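# Hang the glass beaker on the window-side drying rack

## Task

Pick up the beaker that sits upside down on the shelved bench by the door. Hang it on one of the pegs of the drying rack standing on the shelved bench by the window, pushed far enough onto the peg that the peg alone supports it. The beaker must never reach the floor. It is glass, so a drop of more than a few centimetres or any hard knock breaks it, and breaking it is a failure. When it hangs, open the gripper and back the robot away. The robot must not topple or be left leaning. If the beaker only stays up because the robot is holding it, the goal is not met.

## Robot and tools

Robot: TidyBot++, a mobile base 0.54 m long, 0.50 m wide and 0.38 m tall on four driven casters. It carries one seven-joint arm with a two-finger gripper. The shoulder sits 0.12 m ahead of the base centre, 0.68 m off the floor. Cameras: base_camera, fixed on the base, and wrist_camera, which looks along the hand.

Frames: the base frame has its origin on the floor beneath the base centre, x forward, y left, z up. hand_pose is reported in this frame and marks the point between the finger pads. Its z axis runs out along the fingers and its y axis is the opening direction. The odometry frame is where the base frame was at the start. base_odometry heading is positive to the left, from -3.142 to 3.142. It counts wheel turns, so slipping shows up as travel, and it drifts a few cm and several degrees over about thirty moves. base_tilt is in degrees, positive when leaning forward or right, with a fixed bias near 1 degree.

execute_actions: "actions" is a list holding one action, or empty to just read the state and images. An action has "base", "joints" or both, plus optional "speeds"; its motions start together. "base" carries exactly one relative command from the current base position: translate_m (metres, forward positive, -2 to 2), strafe_m (metres, left positive, -2 to 2) or rotate_rad (radians, counter-clockwise from above positive, -6.3 to 6.3). A base move needing more than 8.667 s is refused. "joints" holds absolute targets by name, in radians: joint_1_rad any angle (arm yaw; positive is clockwise from above, opposite to rotate_rad); joint_2_rad -2.249 to 2.249 (shoulder); joint_3_rad any angle; joint_4_rad -2.579 to 2.579 (elbow); joint_5_rad any angle; joint_6_rad -2.099 to 2.099 (wrist); joint_7_rad any angle (hand roll; with the hand pointing down, positive is counter-clockwise from above, and 1.57 opens the fingers left-right). gripper_pos is 0 (open) to 1 (closed); the pad gap is about 85 x (1 - gripper_pos) mm. Any-angle joints take the short way, so turn them in steps under half a turn. "speeds" caps speeds for that action only: translate_m and strafe_m 0.05 to 0.5 m/s, rotate_rad 0.1 to 1.57 rad/s (defaults are the maxima). "cameras" picks images: omitted, null or ["all"] gives both, [] gives none. Unknown keys or out-of-range values refuse the whole call. Any motion left out of an action may keep pushing to its previous target. Each action is capped at 15 s.

wait: seconds from 0 to 10; nothing new is commanded and the same state and images come back. zoom_image: camera plus region [x0, y0, x1, y1] in pixels of that camera's latest image, at most 504 by 504. finished_scene: pass the current scene number; it is final, and the next scene's task appears in its result.

Arm geometry: upper arm 0.42 m, forearm 0.31 m, hand 0.31 m. With joint_1_rad = 0, joint_3_rad = 3.14, joint_5_rad = 0 the arm lies in the base's x-z plane. Angles from vertical (positive leaning forward): upper arm = joint_2_rad, forearm = joint_2_rad - joint_4_rad, hand = joint_2_rad - joint_4_rad - joint_6_rad. Forward reach from the shoulder is the sum of length x sin(angle), height the sum of length x cos(angle). It starts folded, hand down, sticking out up to 0.08 m past the front, elbow up to 1.15 m high. A downward hand reaches about 0.94 m high at most, and only near the base.

Result lines: base_status and joint_status report how each motion ended. "done" (for the base only wheel turns, maybe with slip); "off_target" (resting away from target, may still push); "contact_stop" or "time_out" (target dropped, holding in place). "joint command not followed" with a "cause:" means a self-collision check withheld the arm targets; the gripper part still runs, and the held targets may be retried later. A blocked base can report "done" while well short. on_its_own shows motion you did not command. motor_effort is percent of maximum with the peak in brackets; readings are biased and noisy. "ARM HIT" means a hard hit on the base or on the arm itself. A gripper at 1 reporting "done" holds nothing; "off_target" means something is gripped. Closed fingertips reach about 20 mm past the hand point.

Accuracy: friction leaves the hand a cm or two off, more when stretched. To correct, send each joint its last command plus (wanted minus read). Under a load the arm sags; never command a held joint to its current reading. Trust camera images over hand_pose. Calibration data for both cameras is supplied and can be slightly off.

Avoid: driving while the arm is caught above about 0.8 m (tipping), pushing or pulling sideways on a raised hand, ramming the arm into things (torque faults above 104.5 N m for joints 1-4 or 51.3 N m for joints 5-7 halt the arm 10 s), holding loads long (motors overheat at 75 °C and the arm sinks), dropping or knocking the beaker, and finishing with the robot leaning. The scene keeps running while you think, and loose objects may occasionally get nudged.

Each tool is called after "Emit:" as name(argument=value, ...) on one line, values as JSON.

## Session

I'll start by checking the robot's state and what the cameras show.

Emit:
execute_actions(actions=[])

Scene clock: 0.00 s.
base_odometry: x=+0.000 y=+0.000 heading=+0.000 (m, m, rad; odometry frame)
base_tilt: forward=+0.1 right=+0.4 (deg)
base_status: not commanded
joint_positions: joint_1_rad=-0.030 joint_2_rad=-0.377 joint_3_rad=+3.113 joint_4_rad=-2.500 joint_5_rad=-0.047 joint_6_rad=-0.910 joint_7_rad=+1.535 gripper_pos=+0.000
joint_status: not commanded
motor_effort: joint_1_rad=+1 joint_2_rad=+0 joint_3_rad=+1 joint_4_rad=+17 joint_5_rad=+0 joint_6_rad=+2 joint_7_rad=-1 (%)
hand_pose: x=+0.2643 y=+0.0202 z=+0.5986 quat_wxyz=(-0.016, +0.998, -0.003, +0.053) (m; base frame)
pictures: base_camera, wrist_camera
Images, in order (width x height): base_camera 644x364, wrist_camera 644x476.

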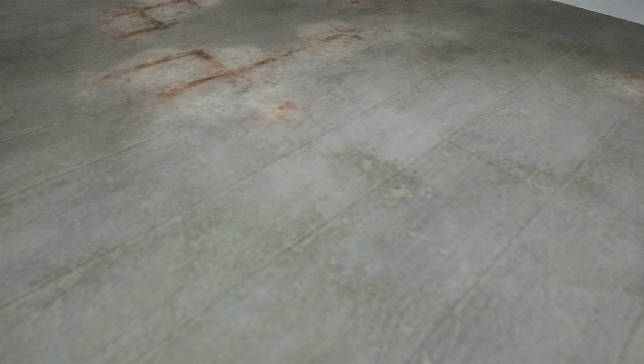

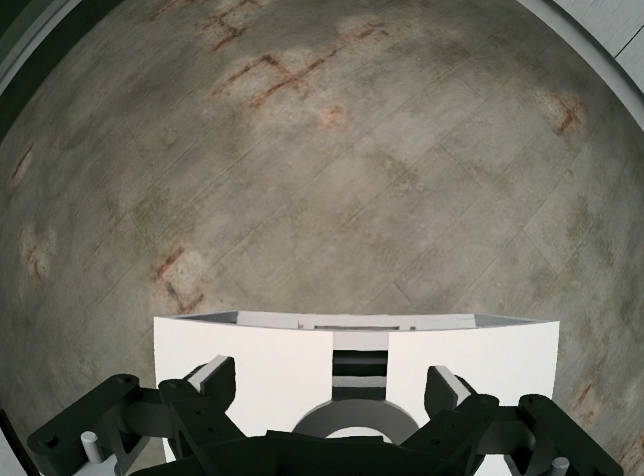

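Emit:
execute_actions(actions=[{"joints": {"joint_6_rad": 0.45}}], cameras=["wrist_camera"])

Scene clock: 1.87 s.
base_odometry: x=+0.000 y=+0.000 heading=+0.000 (m, m, rad; odometry frame)
base_tilt: forward=+0.1 right=+0.5 (deg)
base_status: not commanded
joint_positions: joint_1_rad=-0.030 joint_2_rad=-0.377 joint_3_rad=+3.113 joint_4_rad=-2.498 joint_5_rad=-0.047 joint_6_rad=+0.450 joint_7_rad=+1.535 gripper_pos=+0.000
joint_status: all done
motor_effort: joint_1_rad=+0(0) joint_2_rad=-5(6) joint_3_rad=+0(0) joint_4_rad=+21(22) joint_5_rad=+0(1) joint_6_rad=+9(9) joint_7_rad=+0(0) (%)
hand_pose: x=+0.5409 y=+0.0209 z=+0.8770 quat_wxyz=(-0.034, +0.742, -0.011, +0.670) (m; base frame)
pictures: wrist_camera
camera_calibration (this result's frames):
wrist_camera: T_world_to_cam=[[0.0398674, -0.999017, -0.0193835, 0.0151859], [-0.0683525, 0.0166268, -0.997523, 0.976833], [0.996864, 0.0410935, -0.0676225, -0.352232], [0, 0, 0, 1]] pos_world=[0.417291, 0.0134038, 0.950889]
Images, in order (width x height): wrist_camera 644x476.

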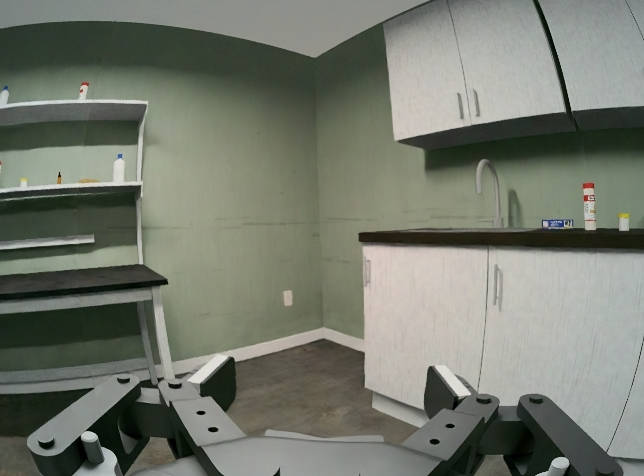

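Emit:
execute_actions(actions=[{"joints": {"joint_1_rad": -1.2}}], cameras=["wrist_camera"])

Scene clock: 4.53 s.
base_odometry: x=+0.000 y=+0.000 heading=+0.000 (m, m, rad; odometry frame)
base_tilt: forward=+0.1 right=+0.4 (deg)
base_status: not commanded
joint_positions: joint_1_rad=-1.176 joint_2_rad=-0.377 joint_3_rad=+3.113 joint_4_rad=-2.498 joint_5_rad=-0.047 joint_6_rad=+0.450 joint_7_rad=+1.535 gripper_pos=+0.000
joint_status: all done
motor_effort: joint_1_rad=+1(1) joint_2_rad=-5(5) joint_3_rad=+0(1) joint_4_rad=+21(21) joint_5_rad=+0(0) joint_6_rad=+9(8) joint_7_rad=-1(0) (%)
hand_pose: x=+0.2739 y=+0.3930 z=+0.8770 quat_wxyz=(-0.391, +0.629, +0.393, +0.545) (m; base frame)
pictures: wrist_camera
camera_calibration (this result's frames):
wrist_camera: T_world_to_cam=[[0.926589, -0.375575, -0.0193832, -0.0903344], [-0.0433293, -0.0554173, -0.997523, 0.973856], [0.37357, 0.925134, -0.0676225, -0.27806], [0, 0, 0, 1]] pos_world=[0.229774, 0.277284, 0.950889]
Images, in order (width x height): wrist_camera 644x476.

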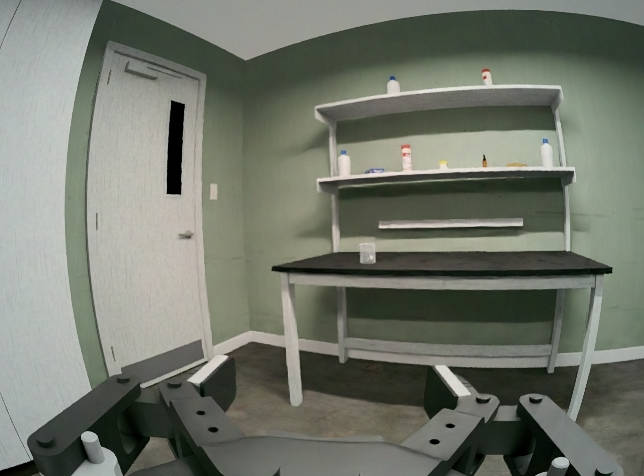

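Emit:
zoom_image(camera="wrist_camera", region=[270, 200, 470, 320])

Emit:
execute_actions(actions=[{"joints": {"joint_1_rad": -2.6}}], cameras=["wrist_camera"])

Region (270, 200, 470, 320) of wrist_camera's 644x476 image, scaled by 2.520; it fills the top 302 rows of this view, and the rest is white.

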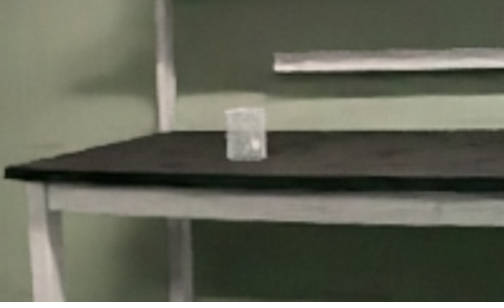

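Scene clock: 7.40 s.
base_odometry: x=+0.000 y=+0.000 heading=+0.000 (m, m, rad; odometry frame)
base_tilt: forward=+0.0 right=+0.5 (deg)
base_status: not commanded
joint_positions: joint_1_rad=-2.576 joint_2_rad=-0.377 joint_3_rad=+3.113 joint_4_rad=-2.498 joint_5_rad=-0.047 joint_6_rad=+0.450 joint_7_rad=+1.535 gripper_pos=+0.000
joint_status: all done
motor_effort: joint_1_rad=+0(1) joint_2_rad=-5(5) joint_3_rad=+0(1) joint_4_rad=+22(22) joint_5_rad=+0(0) joint_6_rad=+9(8) joint_7_rad=-1(0) (%)
hand_pose: x=-0.2419 y=+0.2195 z=+0.8770 quat_wxyz=(-0.650, +0.228, +0.706, +0.164) (m; base frame)
pictures: wrist_camera
camera_calibration (this result's frames):
wrist_camera: T_world_to_cam=[[0.527573, 0.849289, -0.0193834, -0.0428512], [0.0472481, -0.0521168, -0.997523, 0.963077], [-0.848195, 0.52535, -0.0676227, -0.13267], [0, 0, 0, 1]] pos_world=[-0.135426, 0.156283, 0.950889]
Images, in order (width x height): wrist_camera 644x476.

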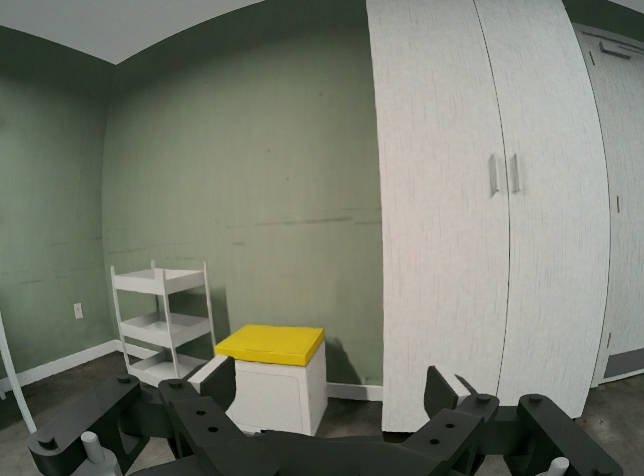

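Emit:
execute_actions(actions=[{"joints": {"joint_1_rad": 2.3}}], cameras=["wrist_camera"])

Scene clock: 10.13 s.
base_odometry: x=+0.000 y=+0.000 heading=+0.000 (m, m, rad; odometry frame)
base_tilt: forward=+0.1 right=+0.4 (deg)
base_status: not commanded
joint_positions: joint_1_rad=-3.959 joint_2_rad=-0.377 joint_3_rad=+3.113 joint_4_rad=-2.498 joint_5_rad=-0.047 joint_6_rad=+0.450 joint_7_rad=+1.535 gripper_pos=+0.000
joint_status: all done
motor_effort: joint_1_rad=+0(1) joint_2_rad=-5(5) joint_3_rad=+0(1) joint_4_rad=+22(22) joint_5_rad=+0(0) joint_6_rad=+9(9) joint_7_rad=+0(1) (%)
hand_pose: x=-0.1640 y=-0.3136 z=+0.8770 quat_wxyz=(-0.606, -0.274, +0.689, -0.288) (m; base frame)
pictures: wrist_camera
camera_calibration (this result's frames):
wrist_camera: T_world_to_cam=[[-0.735906, 0.676806, -0.0193836, 0.107503], [0.0600193, 0.0366914, -0.997523, 0.961557], [-0.674418, -0.735247, -0.0676228, -0.153349], [0, 0, 0, 1]] pos_world=[-0.082021, -0.220789, 0.950889]
Images, in order (width x height): wrist_camera 644x476.

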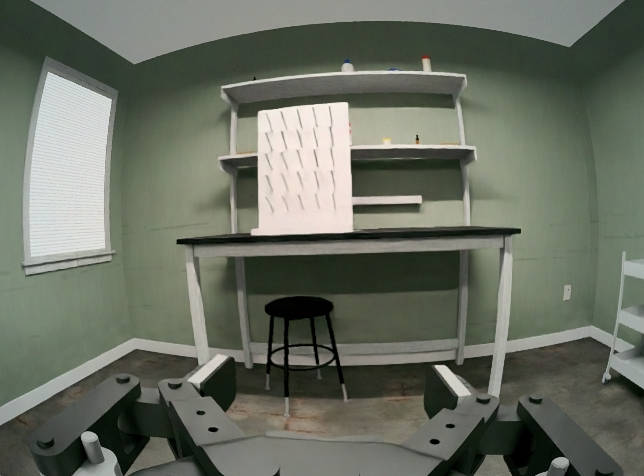

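Emit:
zoom_image(camera="wrist_camera", region=[220, 80, 400, 260])

Region (220, 80, 400, 260) of wrist_camera's 644x476 image, scaled by 2.800.

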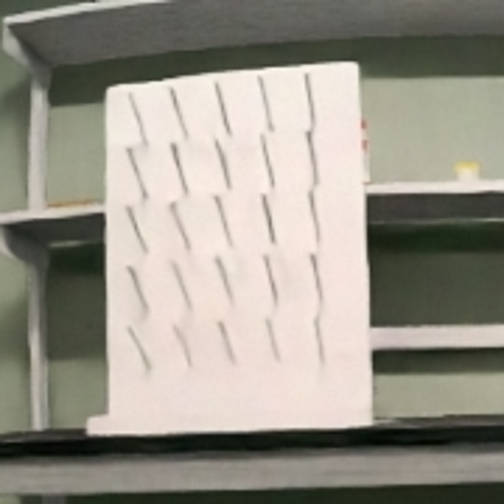

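Emit:
execute_actions(actions=[{"base": {"rotate_rad": 0.86}, "joints": {"joint_1_rad": 0.0}}], cameras=["wrist_camera"])

Emit:
execute_actions(actions=[{"base": {"strafe_m": 0.36}}], cameras=[])

Emit:
execute_actions(actions=[{"base": {"translate_m": 1.0}, "joints": {"joint_2_rad": -0.2, "joint_4_rad": -1.8, "joint_6_rad": -0.6}}])

Scene clock: 18.03 s.
base_odometry: x=+0.000 y=+0.000 heading=+0.859 (m, m, rad; odometry frame)
base_tilt: forward=+0.0 right=+0.5 (deg)
base_status: done
joint_positions: joint_1_rad=-6.259 joint_2_rad=-0.377 joint_3_rad=+3.113 joint_4_rad=-2.498 joint_5_rad=-0.047 joint_6_rad=+0.450 joint_7_rad=+1.535 gripper_pos=+0.000
joint_status: all done
motor_effort: joint_1_rad=+0(3) joint_2_rad=-5(6) joint_3_rad=+0(1) joint_4_rad=+21(22) joint_5_rad=+0(0) joint_6_rad=+9(8) joint_7_rad=+0(0) (%)
hand_pose: x=+0.5414 y=-0.0020 z=+0.8770 quat_wxyz=(+0.015, -0.741, +0.031, -0.670) (m; base frame)
pictures: wrist_camera
camera_calibration (this result's frames):
wrist_camera: T_world_to_cam=[[-0.0143867, -0.999709, -0.0193834, 0.021642], [-0.0673499, 0.0203102, -0.997523, 0.976714], [0.997626, -0.0130456, -0.0676224, -0.352322], [0, 0, 0, 1]] pos_world=[0.417579, -0.00279784, 0.950889]
Images, in order (width x height): wrist_camera 644x476.

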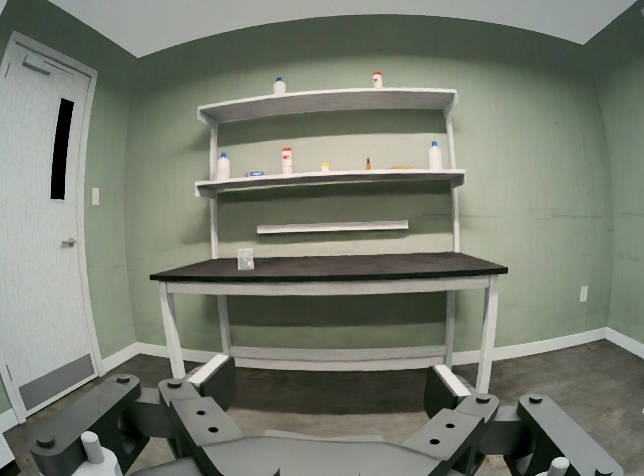

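Scene clock: 20.10 s.
base_odometry: x=-0.273 y=+0.235 heading=+0.860 (m, m, rad; odometry frame)
base_tilt: forward=+0.1 right=+0.4 (deg)
base_status: done
joint_positions: joint_1_rad=-6.260 joint_2_rad=-0.377 joint_3_rad=+3.113 joint_4_rad=-2.498 joint_5_rad=-0.047 joint_6_rad=+0.450 joint_7_rad=+1.535 gripper_pos=+0.000
joint_status: not commanded
motor_effort: joint_1_rad=+1(0) joint_2_rad=-5(5) joint_3_rad=+0(2) joint_4_rad=+22(22) joint_5_rad=+0(0) joint_6_rad=+9(9) joint_7_rad=+0(0) (%)
hand_pose: x=+0.5414 y=-0.0016 z=+0.8770 quat_wxyz=(+0.016, -0.741, +0.031, -0.670) (m; base frame)
pictures: none
No camera images: the call's "cameras" was empty. Leave "cameras" out to get every camera's image.

Scene clock: 23.47 s.
base_odometry: x=+0.379 y=+0.993 heading=+0.861 (m, m, rad; odometry frame)
base_tilt: forward=+0.1 right=+0.5 (deg)
base_status: done
joint_positions: joint_1_rad=-6.260 joint_2_rad=-0.200 joint_3_rad=+3.113 joint_4_rad=-1.809 joint_5_rad=-0.047 joint_6_rad=-0.578 joint_7_rad=+1.535 gripper_pos=+0.000
joint_status: all done
motor_effort: joint_1_rad=+0(0) joint_2_rad=-13(16) joint_3_rad=+0(1) joint_4_rad=+23(23) joint_5_rad=-1(0) joint_6_rad=+8(8) joint_7_rad=+0(1) (%)
hand_pose: x=+0.6031 y=+0.0128 z=+0.9023 quat_wxyz=(+0.027, -0.888, +0.024, -0.459) (m; base frame)
pictures: base_camera, wrist_camera
camera_calibration (this result's frames):
wrist_camera: T_world_to_cam=[[0.0147545, -0.999233, -0.0362764, 0.0355442], [-0.550824, 0.0221563, -0.834327, 1.15014], [0.834491, 0.032292, -0.550075, 0.121171], [0, 0, 0, 1]] pos_world=[0.531882, 0.00612132, 1.02753]
Images, in order (width x height): base_camera 644x364, wrist_camera 644x476.

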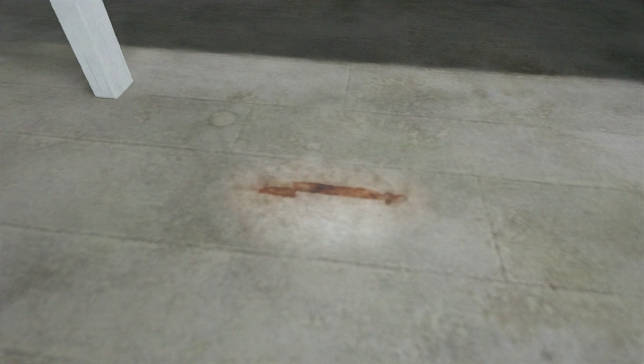

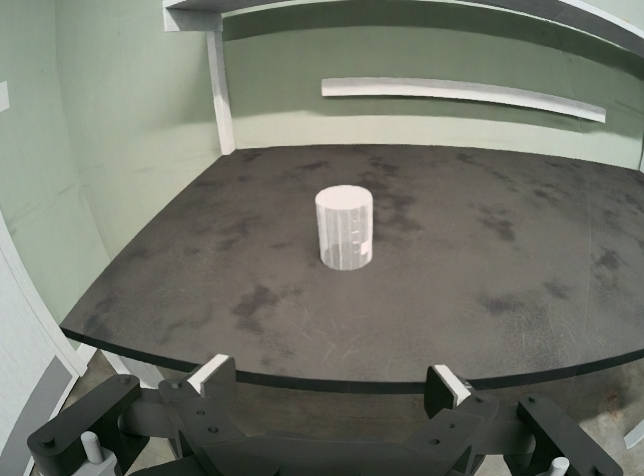

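Emit:
zoom_image(camera="wrist_camera", region=[280, 160, 420, 300])

Region (280, 160, 420, 300) of wrist_camera's 644x476 image, scaled by 3.600.

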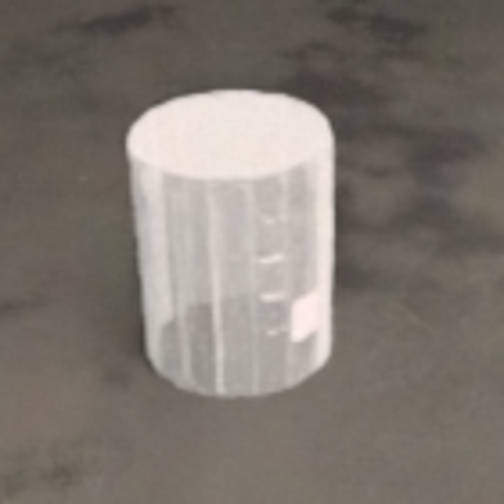

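Emit:
execute_actions(actions=[{"base": {"translate_m": 0.28}, "joints": {"joint_1_rad": 0.0, "joint_2_rad": 0.236, "joint_3_rad": 3.14, "joint_4_rad": -0.93, "joint_5_rad": 0.0, "joint_6_rad": -1.724, "joint_7_rad": 1.57}, "speeds": {"translate_m": 0.2}}])

Scene clock: 28.73 s.
base_odometry: x=+0.561 y=+1.206 heading=+0.861 (m, m, rad; odometry frame)
base_tilt: forward=+0.1 right=+0.4 (deg)
base_status: done
joint_positions: joint_1_rad=-6.260 joint_2_rad=+0.238 joint_3_rad=+3.113 joint_4_rad=-0.942 joint_5_rad=-0.029 joint_6_rad=-1.701 joint_7_rad=+1.541 gripper_pos=+0.000
joint_status: all done
motor_effort: joint_1_rad=+0(1) joint_2_rad=-25(28) joint_3_rad=+0(1) joint_4_rad=+19(25) joint_5_rad=-1(0) joint_6_rad=+3(8) joint_7_rad=+0(1) (%)
hand_pose: x=+0.5886 y=+0.0109 z=+0.9100 quat_wxyz=(+0.020, -0.991, +0.009, -0.130) (m; base frame)
pictures: base_camera, wrist_camera
camera_calibration (this result's frames):
wrist_camera: T_world_to_cam=[[0.0333829, -0.998798, -0.0358963, 0.0227712], [-0.956776, -0.021555, -0.290027, 0.892711], [0.288904, 0.0440267, -0.956345, 0.828214], [0, 0, 0, 1]] pos_world=[0.61409, 0.00552266, 1.05179]
Images, in order (width x height): base_camera 644x364, wrist_camera 644x476.

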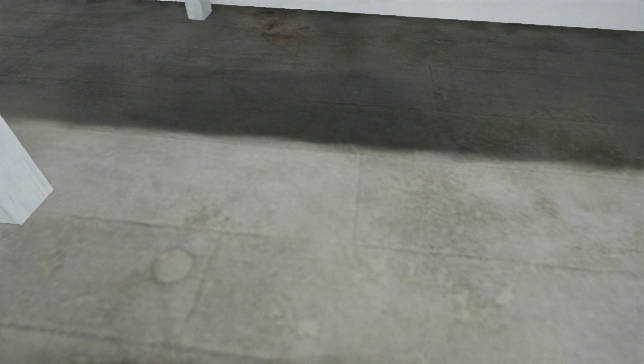

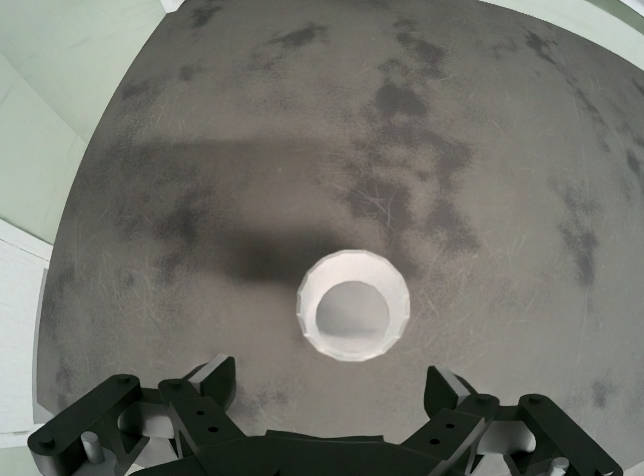

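Emit:
execute_actions(actions=[{"base": {"translate_m": 0.046}, "joints": {"joint_3_rad": 3.167}, "speeds": {"translate_m": 0.1}}], cameras=["wrist_camera"])

Scene clock: 31.23 s.
base_odometry: x=+0.591 y=+1.241 heading=+0.862 (m, m, rad; odometry frame)
base_tilt: forward=+0.1 right=+0.4 (deg)
base_status: done
joint_positions: joint_1_rad=-6.262 joint_2_rad=+0.238 joint_3_rad=+3.143 joint_4_rad=-0.941 joint_5_rad=-0.027 joint_6_rad=-1.702 joint_7_rad=+1.541 gripper_pos=+0.000
joint_status: all done
motor_effort: joint_1_rad=+0(2) joint_2_rad=-25(27) joint_3_rad=+0(0) joint_4_rad=+19(19) joint_5_rad=-1(1) joint_6_rad=+2(4) joint_7_rad=+0(1) (%)
hand_pose: x=+0.5888 y=-0.0011 z=+0.9101 quat_wxyz=(+0.013, -0.991, +0.023, -0.130) (m; base frame)
pictures: wrist_camera
camera_calibration (this result's frames):
wrist_camera: T_world_to_cam=[[0.00514174, -0.999621, -0.0270477, 0.0194224], [-0.957103, 0.00291651, -0.289732, 0.892648], [0.289701, 0.0273771, -0.956725, 0.828651], [0, 0, 0, 1]] pos_world=[0.614195, -0.00587451, 1.05195]
Images, in order (width x height): wrist_camera 644x476.

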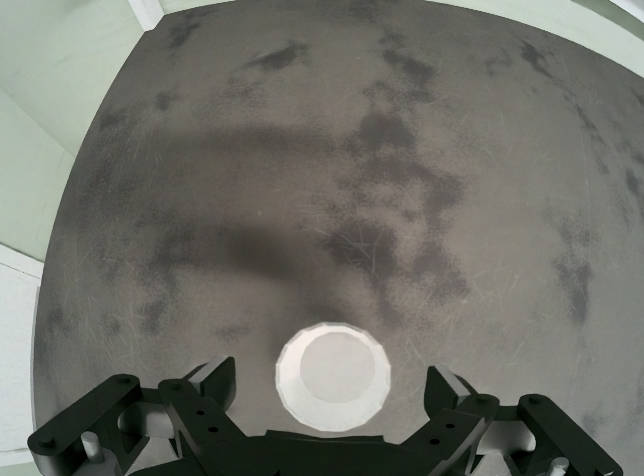

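Emit:
execute_actions(actions=[{"joints": {"joint_2_rad": 0.188, "joint_4_rad": -1.19, "joint_6_rad": -1.487}}], cameras=["wrist_camera"])

Scene clock: 33.63 s.
base_odometry: x=+0.591 y=+1.241 heading=+0.862 (m, m, rad; odometry frame)
base_tilt: forward=+0.1 right=+0.5 (deg)
base_status: not commanded
joint_positions: joint_1_rad=-6.262 joint_2_rad=+0.201 joint_3_rad=+3.143 joint_4_rad=-1.181 joint_5_rad=-0.027 joint_6_rad=-1.510 joint_7_rad=+1.541 gripper_pos=+0.000
joint_status: all done
motor_effort: joint_1_rad=+1(0) joint_2_rad=-24(26) joint_3_rad=+0(0) joint_4_rad=+20(20) joint_5_rad=-1(0) joint_6_rad=+3(3) joint_7_rad=+0(0) (%)
hand_pose: x=+0.5887 y=-0.0010 z=+0.8514 quat_wxyz=(+0.014, -0.992, +0.025, -0.124) (m; base frame)
pictures: wrist_camera
camera_calibration (this result's frames):
wrist_camera: T_world_to_cam=[[-0.000161929, -0.999583, -0.0288759, 0.0225402], [-0.960335, 0.00820749, -0.278729, 0.867998], [0.27885, 0.0276854, -0.959935, 0.781646], [0, 0, 0, 1]] pos_world=[0.61561, -0.00623348, 0.992917]
Images, in order (width x height): wrist_camera 644x476.

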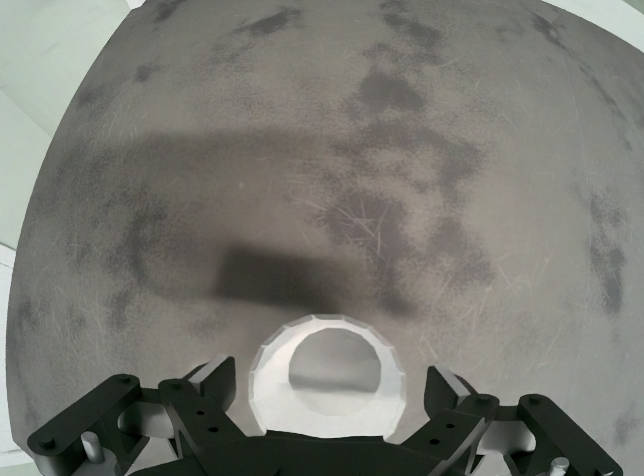

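Emit:
execute_actions(actions=[{"joints": {"joint_2_rad": 0.168, "joint_4_rad": -1.341, "joint_6_rad": -1.347}}], cameras=["wrist_camera"])

Scene clock: 35.13 s.
base_odometry: x=+0.591 y=+1.241 heading=+0.862 (m, m, rad; odometry frame)
base_tilt: forward=+0.1 right=+0.4 (deg)
base_status: not commanded
joint_positions: joint_1_rad=-6.262 joint_2_rad=+0.179 joint_3_rad=+3.143 joint_4_rad=-1.333 joint_5_rad=-0.027 joint_6_rad=-1.370 joint_7_rad=+1.541 gripper_pos=+0.000
joint_status: all done
motor_effort: joint_1_rad=+0(1) joint_2_rad=-24(26) joint_3_rad=+0(0) joint_4_rad=+20(22) joint_5_rad=+0(1) joint_6_rad=+2(3) joint_7_rad=+0(1) (%)
hand_pose: x=+0.5876 y=-0.0012 z=+0.8133 quat_wxyz=(+0.014, -0.991, +0.027, -0.129) (m; base frame)
pictures: wrist_camera
camera_calibration (this result's frames):
wrist_camera: T_world_to_cam=[[-0.00363374, -0.999568, -0.0291676, 0.0235703], [-0.957568, 0.0118838, -0.287961, 0.862292], [0.288183, 0.0268836, -0.957198, 0.737673], [0, 0, 0, 1]] pos_world=[0.613204, -0.00651851, 0.955093]
Images, in order (width x height): wrist_camera 644x476.

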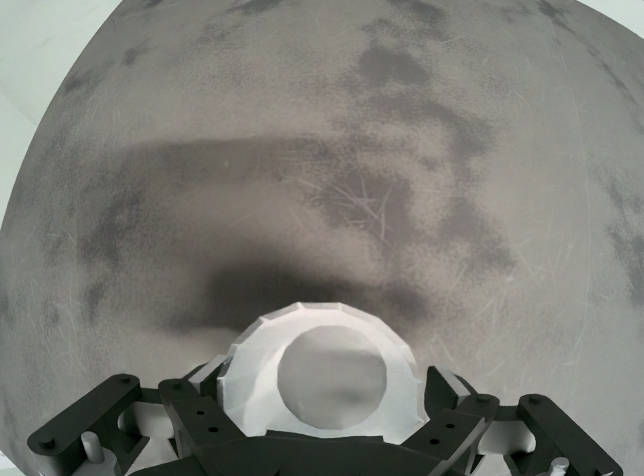

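Emit:
execute_actions(actions=[{"joints": {"gripper_pos": 0.5}}], cameras=["wrist_camera"])

Scene clock: 36.17 s.
base_odometry: x=+0.591 y=+1.241 heading=+0.862 (m, m, rad; odometry frame)
base_tilt: forward=+0.1 right=+0.4 (deg)
base_status: not commanded
joint_positions: joint_1_rad=-6.262 joint_2_rad=+0.174 joint_3_rad=+3.143 joint_4_rad=-1.337 joint_5_rad=-0.026 joint_6_rad=-1.369 joint_7_rad=+1.541 gripper_pos=+0.221
joint_status: gripper_pos off_target (ended at +0.221, target +0.500)
motor_effort: joint_1_rad=+0(1) joint_2_rad=-25(26) joint_3_rad=+0(0) joint_4_rad=+21(21) joint_5_rad=-1(1) joint_6_rad=+2(2) joint_7_rad=+0(1) (%)
hand_pose: x=+0.5860 y=-0.0014 z=+0.8145 quat_wxyz=(+0.013, -0.991, +0.027, -0.130) (m; base frame)
pictures: wrist_camera
camera_calibration (this result's frames):
wrist_camera: T_world_to_cam=[[-0.00341005, -0.999597, -0.0281644, 0.0224123], [-0.956794, 0.0114503, -0.290542, 0.862713], [0.290748, 0.0259568, -0.956448, 0.737214], [0, 0, 0, 1]] pos_world=[0.611171, -0.00661075, 0.956392]
Images, in order (width x height): wrist_camera 644x476.

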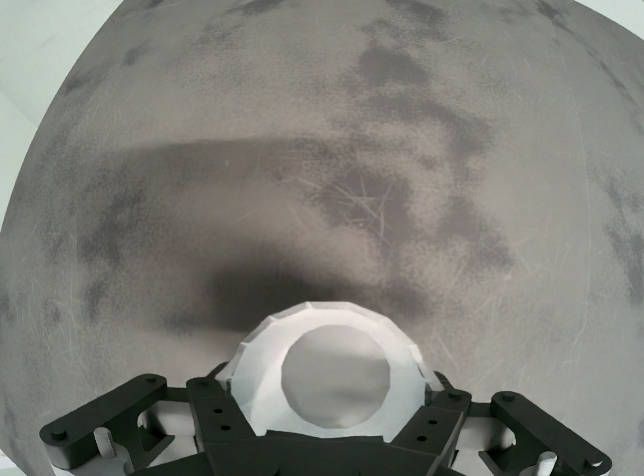

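Emit:
execute_actions(actions=[{"joints": {"joint_4_rad": -1.15, "joint_6_rad": -1.5}}], cameras=["wrist_camera"])

Scene clock: 39.17 s.
base_odometry: x=+0.591 y=+1.241 heading=+0.862 (m, m, rad; odometry frame)
base_tilt: forward=+0.1 right=+0.4 (deg)
base_status: not commanded
joint_positions: joint_1_rad=-6.262 joint_2_rad=+0.172 joint_3_rad=+3.143 joint_4_rad=-1.162 joint_5_rad=-0.026 joint_6_rad=-1.479 joint_7_rad=+1.541 gripper_pos=+0.221
joint_status: all done
motor_effort: joint_1_rad=+1(0) joint_2_rad=-25(26) joint_3_rad=+0(0) joint_4_rad=+21(22) joint_5_rad=+0(1) joint_6_rad=+4(3) joint_7_rad=+0(0) (%)
hand_pose: x=+0.5972 y=-0.0015 z=+0.8756 quat_wxyz=(+0.013, -0.986, +0.025, -0.164) (m; base frame)
pictures: wrist_camera
camera_calibration (this result's frames):
wrist_camera: T_world_to_cam=[[0.00126726, -0.999654, -0.0262611, 0.0195961], [-0.935108, 0.00812125, -0.354269, 0.934039], [0.35436, 0.0250059, -0.934775, 0.735389], [0, 0, 0, 1]] pos_world=[0.61281, -0.0063853, 1.01884]
Images, in order (width x height): wrist_camera 644x476.

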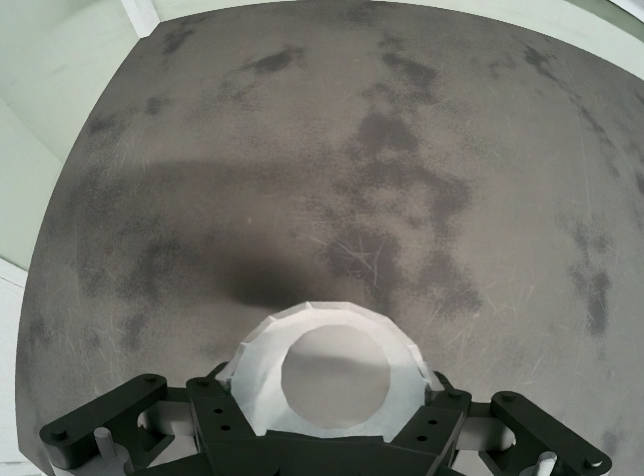

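Emit:
execute_actions(actions=[{"base": {"translate_m": -2.0}, "joints": {"joint_2_rad": -0.41, "joint_4_rad": -1.644, "joint_6_rad": -0.57}}], cameras=["wrist_camera"])

Scene clock: 44.83 s.
base_odometry: x=-0.713 y=-0.276 heading=+0.861 (m, m, rad; odometry frame)
base_tilt: forward=+0.1 right=+0.4 (deg)
base_status: done
joint_positions: joint_1_rad=-6.263 joint_2_rad=-0.409 joint_3_rad=+3.145 joint_4_rad=-1.640 joint_5_rad=-0.023 joint_6_rad=-0.597 joint_7_rad=+1.541 gripper_pos=+0.221
joint_status: all done
motor_effort: joint_1_rad=+0(3) joint_2_rad=-7(29) joint_3_rad=+0(3) joint_4_rad=+24(25) joint_5_rad=+0(2) joint_6_rad=+9(11) joint_7_rad=+0(1) (%)
hand_pose: x=+0.5491 y=-0.0052 z=+1.0937 quat_wxyz=(+0.014, -0.791, +0.025, -0.611) (m; base frame)
pictures: wrist_camera
camera_calibration (this result's frames):
wrist_camera: T_world_to_cam=[[-0.00458538, -0.99995, -0.00887916, 0.00587523], [-0.221553, 0.00967446, -0.9751, 1.25351], [0.975138, -0.002504, -0.221586, -0.164633], [0, 0, 0, 1]] pos_world=[0.438286, -0.00666437, 1.18587]
Images, in order (width x height): wrist_camera 644x476.

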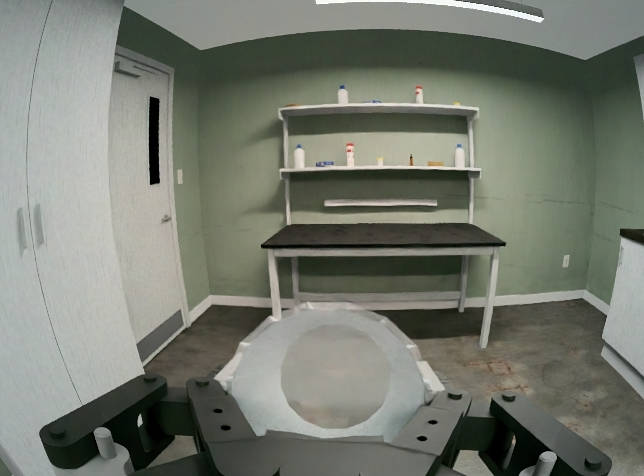

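Emit:
execute_actions(actions=[{"base": {"rotate_rad": 3.037}}])

Scene clock: 48.30 s.
base_odometry: x=-0.713 y=-0.276 heading=-2.386 (m, m, rad; odometry frame)
base_tilt: forward=+0.0 right=+0.3 (deg)
base_status: done
joint_positions: joint_1_rad=-6.264 joint_2_rad=-0.405 joint_3_rad=+3.149 joint_4_rad=-1.640 joint_5_rad=-0.023 joint_6_rad=-0.596 joint_7_rad=+1.541 gripper_pos=+0.221
joint_status: not commanded
motor_effort: joint_1_rad=+1(1) joint_2_rad=-6(9) joint_3_rad=+0(2) joint_4_rad=+24(25) joint_5_rad=+0(1) joint_6_rad=+9(9) joint_7_rad=+0(0) (%)
hand_pose: x=+0.5507 y=-0.0068 z=+1.0919 quat_wxyz=(+0.013, -0.793, +0.026, -0.609) (m; base frame)
pictures: base_camera, wrist_camera
camera_calibration (this result's frames):
wrist_camera: T_world_to_cam=[[-0.00689937, -0.999923, -0.0102888, 0.00710815], [-0.225437, 0.0115795, -0.974189, 1.2533], [0.974233, -0.00440182, -0.225499, -0.161823], [0, 0, 0, 1]] pos_world=[0.440242, -0.00811725, 1.18453]
Images, in order (width x height): base_camera 644x364, wrist_camera 644x476.

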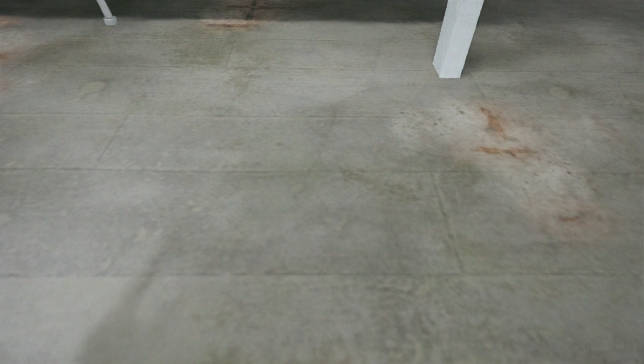

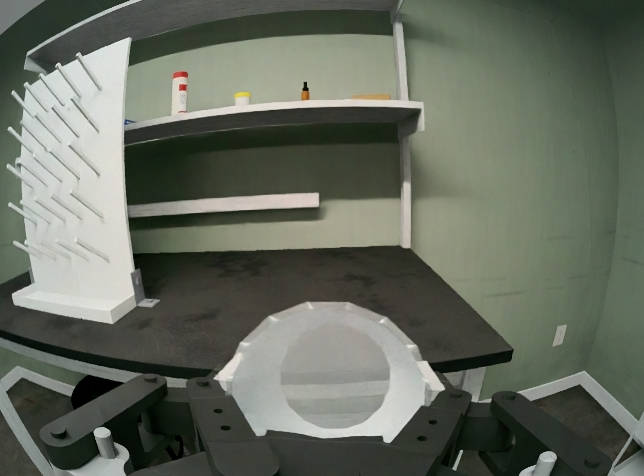

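Emit:
zoom_image(camera="wrist_camera", region=[0, 150, 200, 350])

Region (0, 150, 200, 350) of wrist_camera's 644x476 image, scaled by 2.520.

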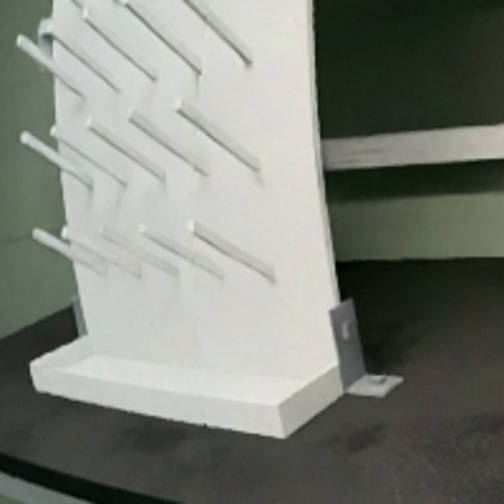

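Emit:
execute_actions(actions=[{"base": {"strafe_m": 0.505}, "joints": {"joint_2_rad": -0.335, "joint_4_rad": -1.401, "joint_6_rad": -0.864}}])

Scene clock: 53.93 s.
base_odometry: x=-0.366 y=-0.643 heading=-2.385 (m, m, rad; odometry frame)
base_tilt: forward=+0.1 right=+0.4 (deg)
base_status: done
joint_positions: joint_1_rad=-6.265 joint_2_rad=-0.343 joint_3_rad=+3.150 joint_4_rad=-1.417 joint_5_rad=-0.023 joint_6_rad=-0.848 joint_7_rad=+1.541 gripper_pos=+0.221
joint_status: all done
motor_effort: joint_1_rad=+0(1) joint_2_rad=-7(8) joint_3_rad=+1(3) joint_4_rad=+23(24) joint_5_rad=+0(1) joint_6_rad=+9(10) joint_7_rad=+0(0) (%)
hand_pose: x=+0.5464 y=-0.0060 z=+1.1209 quat_wxyz=(+0.014, -0.819, +0.025, -0.573) (m; base frame)
pictures: base_camera, wrist_camera
camera_calibration (this result's frames):
wrist_camera: T_world_to_cam=[[-0.00345564, -0.999945, -0.00987987, 0.00584665], [-0.312413, 0.0104649, -0.949889, 1.30088], [0.94994, -0.00019587, -0.312432, -0.040357], [0, 0, 0, 1]] pos_world=[0.44477, -0.00777523, 1.22314]
Images, in order (width x height): base_camera 644x364, wrist_camera 644x476.

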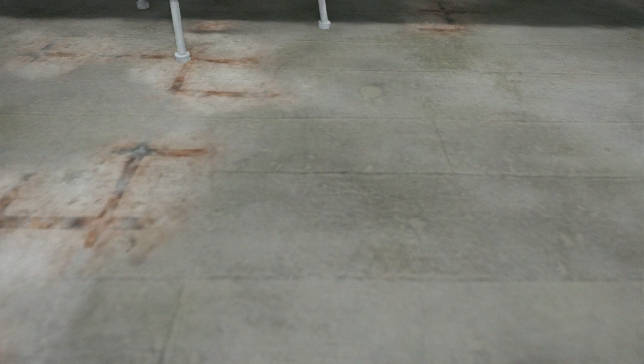

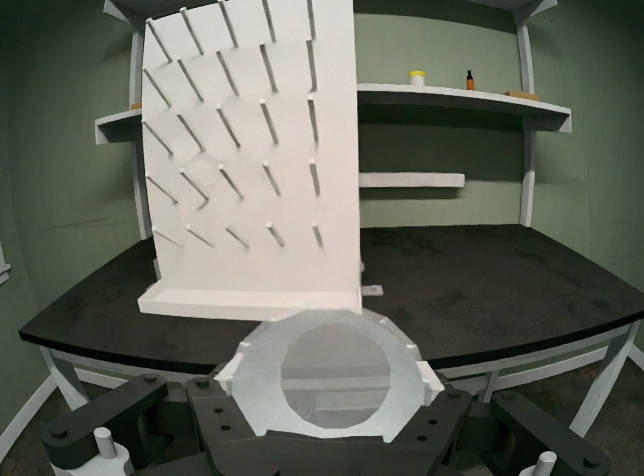

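Emit:
zoom_image(camera="wrist_camera", region=[200, 140, 400, 340])

Region (200, 140, 400, 340) of wrist_camera's 644x476 image, scaled by 2.520.

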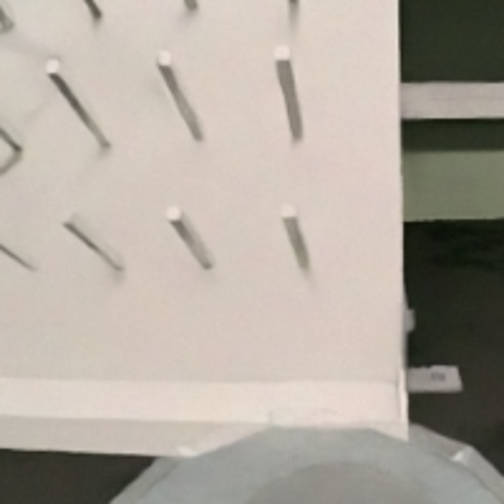

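Emit:
execute_actions(actions=[{"base": {"translate_m": 0.26}, "speeds": {"translate_m": 0.3}}])

Scene clock: 57.10 s.
base_odometry: x=-0.555 y=-0.822 heading=-2.385 (m, m, rad; odometry frame)
base_tilt: forward=+0.1 right=+0.3 (deg)
base_status: done
joint_positions: joint_1_rad=-6.265 joint_2_rad=-0.328 joint_3_rad=+3.150 joint_4_rad=-1.416 joint_5_rad=-0.023 joint_6_rad=-0.850 joint_7_rad=+1.541 gripper_pos=+0.221
joint_status: not commanded
motor_effort: joint_1_rad=+1(0) joint_2_rad=-7(10) joint_3_rad=+0(1) joint_4_rad=+23(24) joint_5_rad=+0(1) joint_6_rad=+9(9) joint_7_rad=+0(1) (%)
hand_pose: x=+0.5526 y=-0.0061 z=+1.1146 quat_wxyz=(+0.013, -0.824, +0.025, -0.566) (m; base frame)
pictures: base_camera, wrist_camera
camera_calibration (this result's frames):
wrist_camera: T_world_to_cam=[[-0.00356757, -0.999943, -0.010094, 0.00600417], [-0.327233, 0.0107056, -0.944883, 1.29948], [0.944937, -0.0000678625, -0.327253, -0.028902], [0, 0, 0, 1]] pos_world=[0.452564, -0.00790988, 1.21846]
Images, in order (width x height): base_camera 644x364, wrist_camera 644x476.

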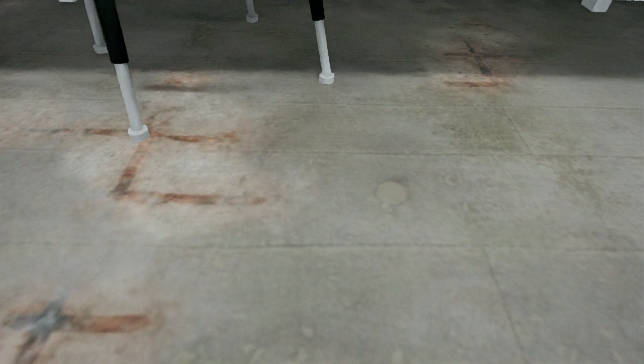

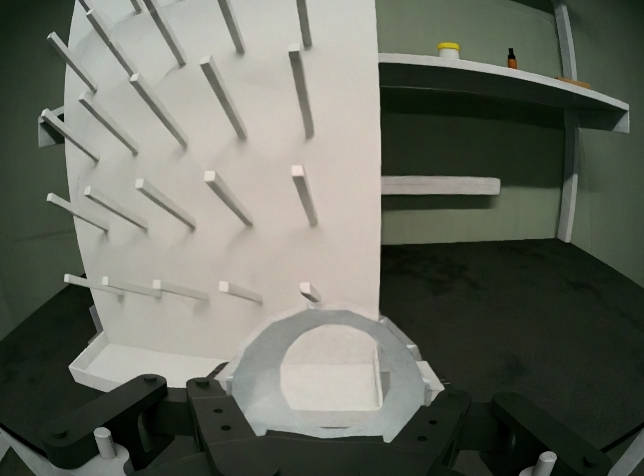

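Emit:
zoom_image(camera="wrist_camera", region=[190, 150, 450, 410])

Region (190, 150, 450, 410) of wrist_camera's 644x476 image, scaled by 1.938.

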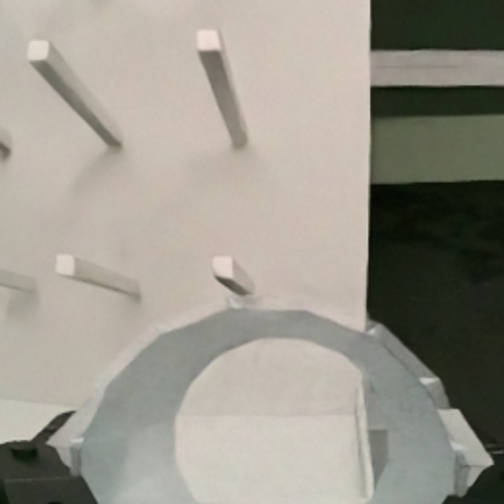

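Emit:
execute_actions(actions=[{"base": {"strafe_m": 0.026}, "speeds": {"strafe_m": 0.1}}], cameras=[])

Emit:
execute_actions(actions=[{"base": {"translate_m": 0.085}, "speeds": {"translate_m": 0.1}}], cameras=["wrist_camera"])

Scene clock: 59.80 s.
base_odometry: x=-0.537 y=-0.841 heading=-2.385 (m, m, rad; odometry frame)
base_tilt: forward=+0.1 right=+0.4 (deg)
base_status: done
joint_positions: joint_1_rad=-6.265 joint_2_rad=-0.328 joint_3_rad=+3.152 joint_4_rad=-1.416 joint_5_rad=-0.023 joint_6_rad=-0.850 joint_7_rad=+1.541 gripper_pos=+0.221
joint_status: not commanded
motor_effort: joint_1_rad=+1(1) joint_2_rad=-7(9) joint_3_rad=+0(3) joint_4_rad=+23(23) joint_5_rad=+0(1) joint_6_rad=+9(9) joint_7_rad=+0(1) (%)
hand_pose: x=+0.5526 y=-0.0066 z=+1.1146 quat_wxyz=(+0.013, -0.824, +0.026, -0.566) (m; base frame)
pictures: none
No camera images: the call's "cameras" was empty. Leave "cameras" out to get every camera's image.

Scene clock: 61.20 s.
base_odometry: x=-0.599 y=-0.900 heading=-2.385 (m, m, rad; odometry frame)
base_tilt: forward=+0.0 right=+0.3 (deg)
base_status: done
joint_positions: joint_1_rad=-6.265 joint_2_rad=-0.328 joint_3_rad=+3.152 joint_4_rad=-1.415 joint_5_rad=-0.023 joint_6_rad=-0.850 joint_7_rad=+1.541 gripper_pos=+0.221
joint_status: not commanded
motor_effort: joint_1_rad=+1(1) joint_2_rad=-8(10) joint_3_rad=+0(0) joint_4_rad=+23(24) joint_5_rad=+0(0) joint_6_rad=+9(10) joint_7_rad=+0(0) (%)
hand_pose: x=+0.5525 y=-0.0066 z=+1.1148 quat_wxyz=(+0.013, -0.824, +0.026, -0.566) (m; base frame)
pictures: wrist_camera
camera_calibration (this result's frames):
wrist_camera: T_world_to_cam=[[-0.00426436, -0.99994, -0.0100909, 0.00592404], [-0.327284, 0.0109308, -0.944863, 1.2996], [0.944916, -0.000726636, -0.327311, -0.0286721], [0, 0, 0, 1]] pos_world=[0.452457, -0.00830285, 1.21862]
Images, in order (width x height): wrist_camera 644x476.

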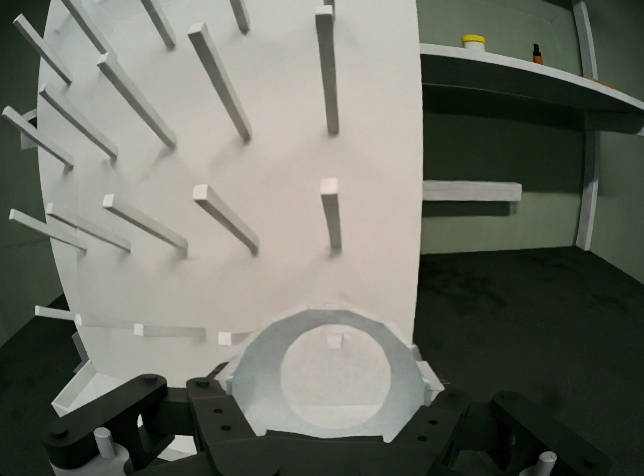

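Emit:
zoom_image(camera="wrist_camera", region=[180, 170, 460, 450])

Region (180, 170, 460, 450) of wrist_camera's 644x476 image, scaled by 1.800.

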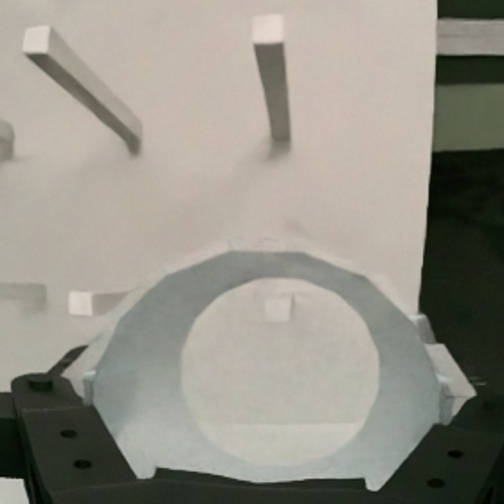

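Emit:
execute_actions(actions=[{"base": {"translate_m": 0.045}, "speeds": {"translate_m": 0.08}}], cameras=["wrist_camera"])

Emit:
zoom_image(camera="wrist_camera", region=[150, 170, 456, 476])

Scene clock: 64.07 s.
base_odometry: x=-0.631 y=-0.931 heading=-2.385 (m, m, rad; odometry frame)
base_tilt: forward=+0.0 right=+0.3 (deg)
base_status: done
joint_positions: joint_1_rad=-6.265 joint_2_rad=-0.328 joint_3_rad=+3.152 joint_4_rad=-1.415 joint_5_rad=-0.023 joint_6_rad=-0.851 joint_7_rad=+1.541 gripper_pos=+0.221
joint_status: not commanded
motor_effort: joint_1_rad=+0(0) joint_2_rad=-8(11) joint_3_rad=+0(1) joint_4_rad=+23(24) joint_5_rad=-1(1) joint_6_rad=+9(10) joint_7_rad=+0(1) (%)
hand_pose: x=+0.5523 y=-0.0066 z=+1.1150 quat_wxyz=(+0.013, -0.824, +0.026, -0.566) (m; base frame)
pictures: wrist_camera
camera_calibration (this result's frames):
wrist_camera: T_world_to_cam=[[-0.00425688, -0.99994, -0.0100846, 0.00591907], [-0.326901, 0.0109222, -0.944995, 1.29965], [0.945049, -0.000726054, -0.326928, -0.0288899], [0, 0, 0, 1]] pos_world=[0.452186, -0.00829729, 1.21878]
Images, in order (width x height): wrist_camera 644x476.

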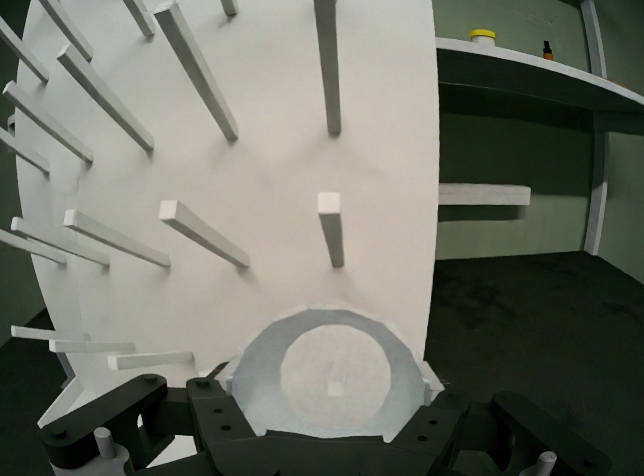

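Region (150, 170, 456, 476) of wrist_camera's 644x476 image, scaled by 1.647.

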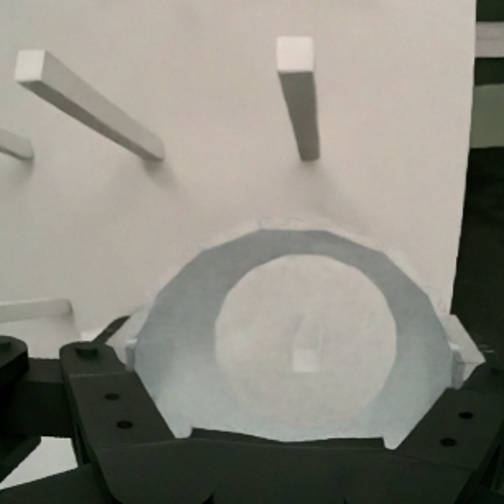

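Emit:
execute_actions(actions=[{"base": {"translate_m": 0.01}, "joints": {"joint_4_rad": -1.492, "joint_6_rad": -0.755}, "speeds": {"translate_m": 0.05}}], cameras=["wrist_camera"])

Emit:
zoom_image(camera="wrist_camera", region=[130, 130, 476, 476])

Scene clock: 65.63 s.
base_odometry: x=-0.638 y=-0.938 heading=-2.385 (m, m, rad; odometry frame)
base_tilt: forward=+0.0 right=+0.4 (deg)
base_status: done
joint_positions: joint_1_rad=-6.265 joint_2_rad=-0.330 joint_3_rad=+3.152 joint_4_rad=-1.494 joint_5_rad=-0.023 joint_6_rad=-0.785 joint_7_rad=+1.541 gripper_pos=+0.221
joint_status: all done
motor_effort: joint_1_rad=+0(0) joint_2_rad=-8(10) joint_3_rad=+0(1) joint_4_rad=+23(25) joint_5_rad=+0(1) joint_6_rad=+9(10) joint_7_rad=-1(1) (%)
hand_pose: x=+0.5606 y=-0.0070 z=+1.0893 quat_wxyz=(+0.013, -0.827, +0.027, -0.561) (m; base frame)
pictures: wrist_camera
camera_calibration (this result's frames):
wrist_camera: T_world_to_cam=[[-0.00568208, -0.999923, -0.0110134, 0.00703864], [-0.338224, 0.0122862, -0.940986, 1.2801], [0.941049, -0.00162176, -0.338267, -0.0305992], [0, 0, 0, 1]] pos_world=[0.461795, -0.00873913, 1.19428]
Images, in order (width x height): wrist_camera 644x476.

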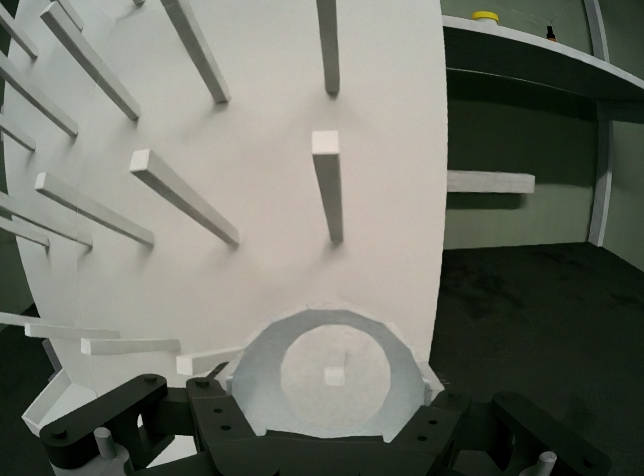

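Region (130, 130, 476, 476) of wrist_camera's 644x476 image, scaled by 1.457.

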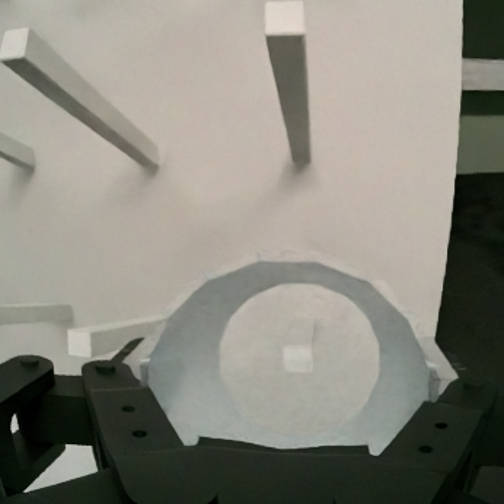

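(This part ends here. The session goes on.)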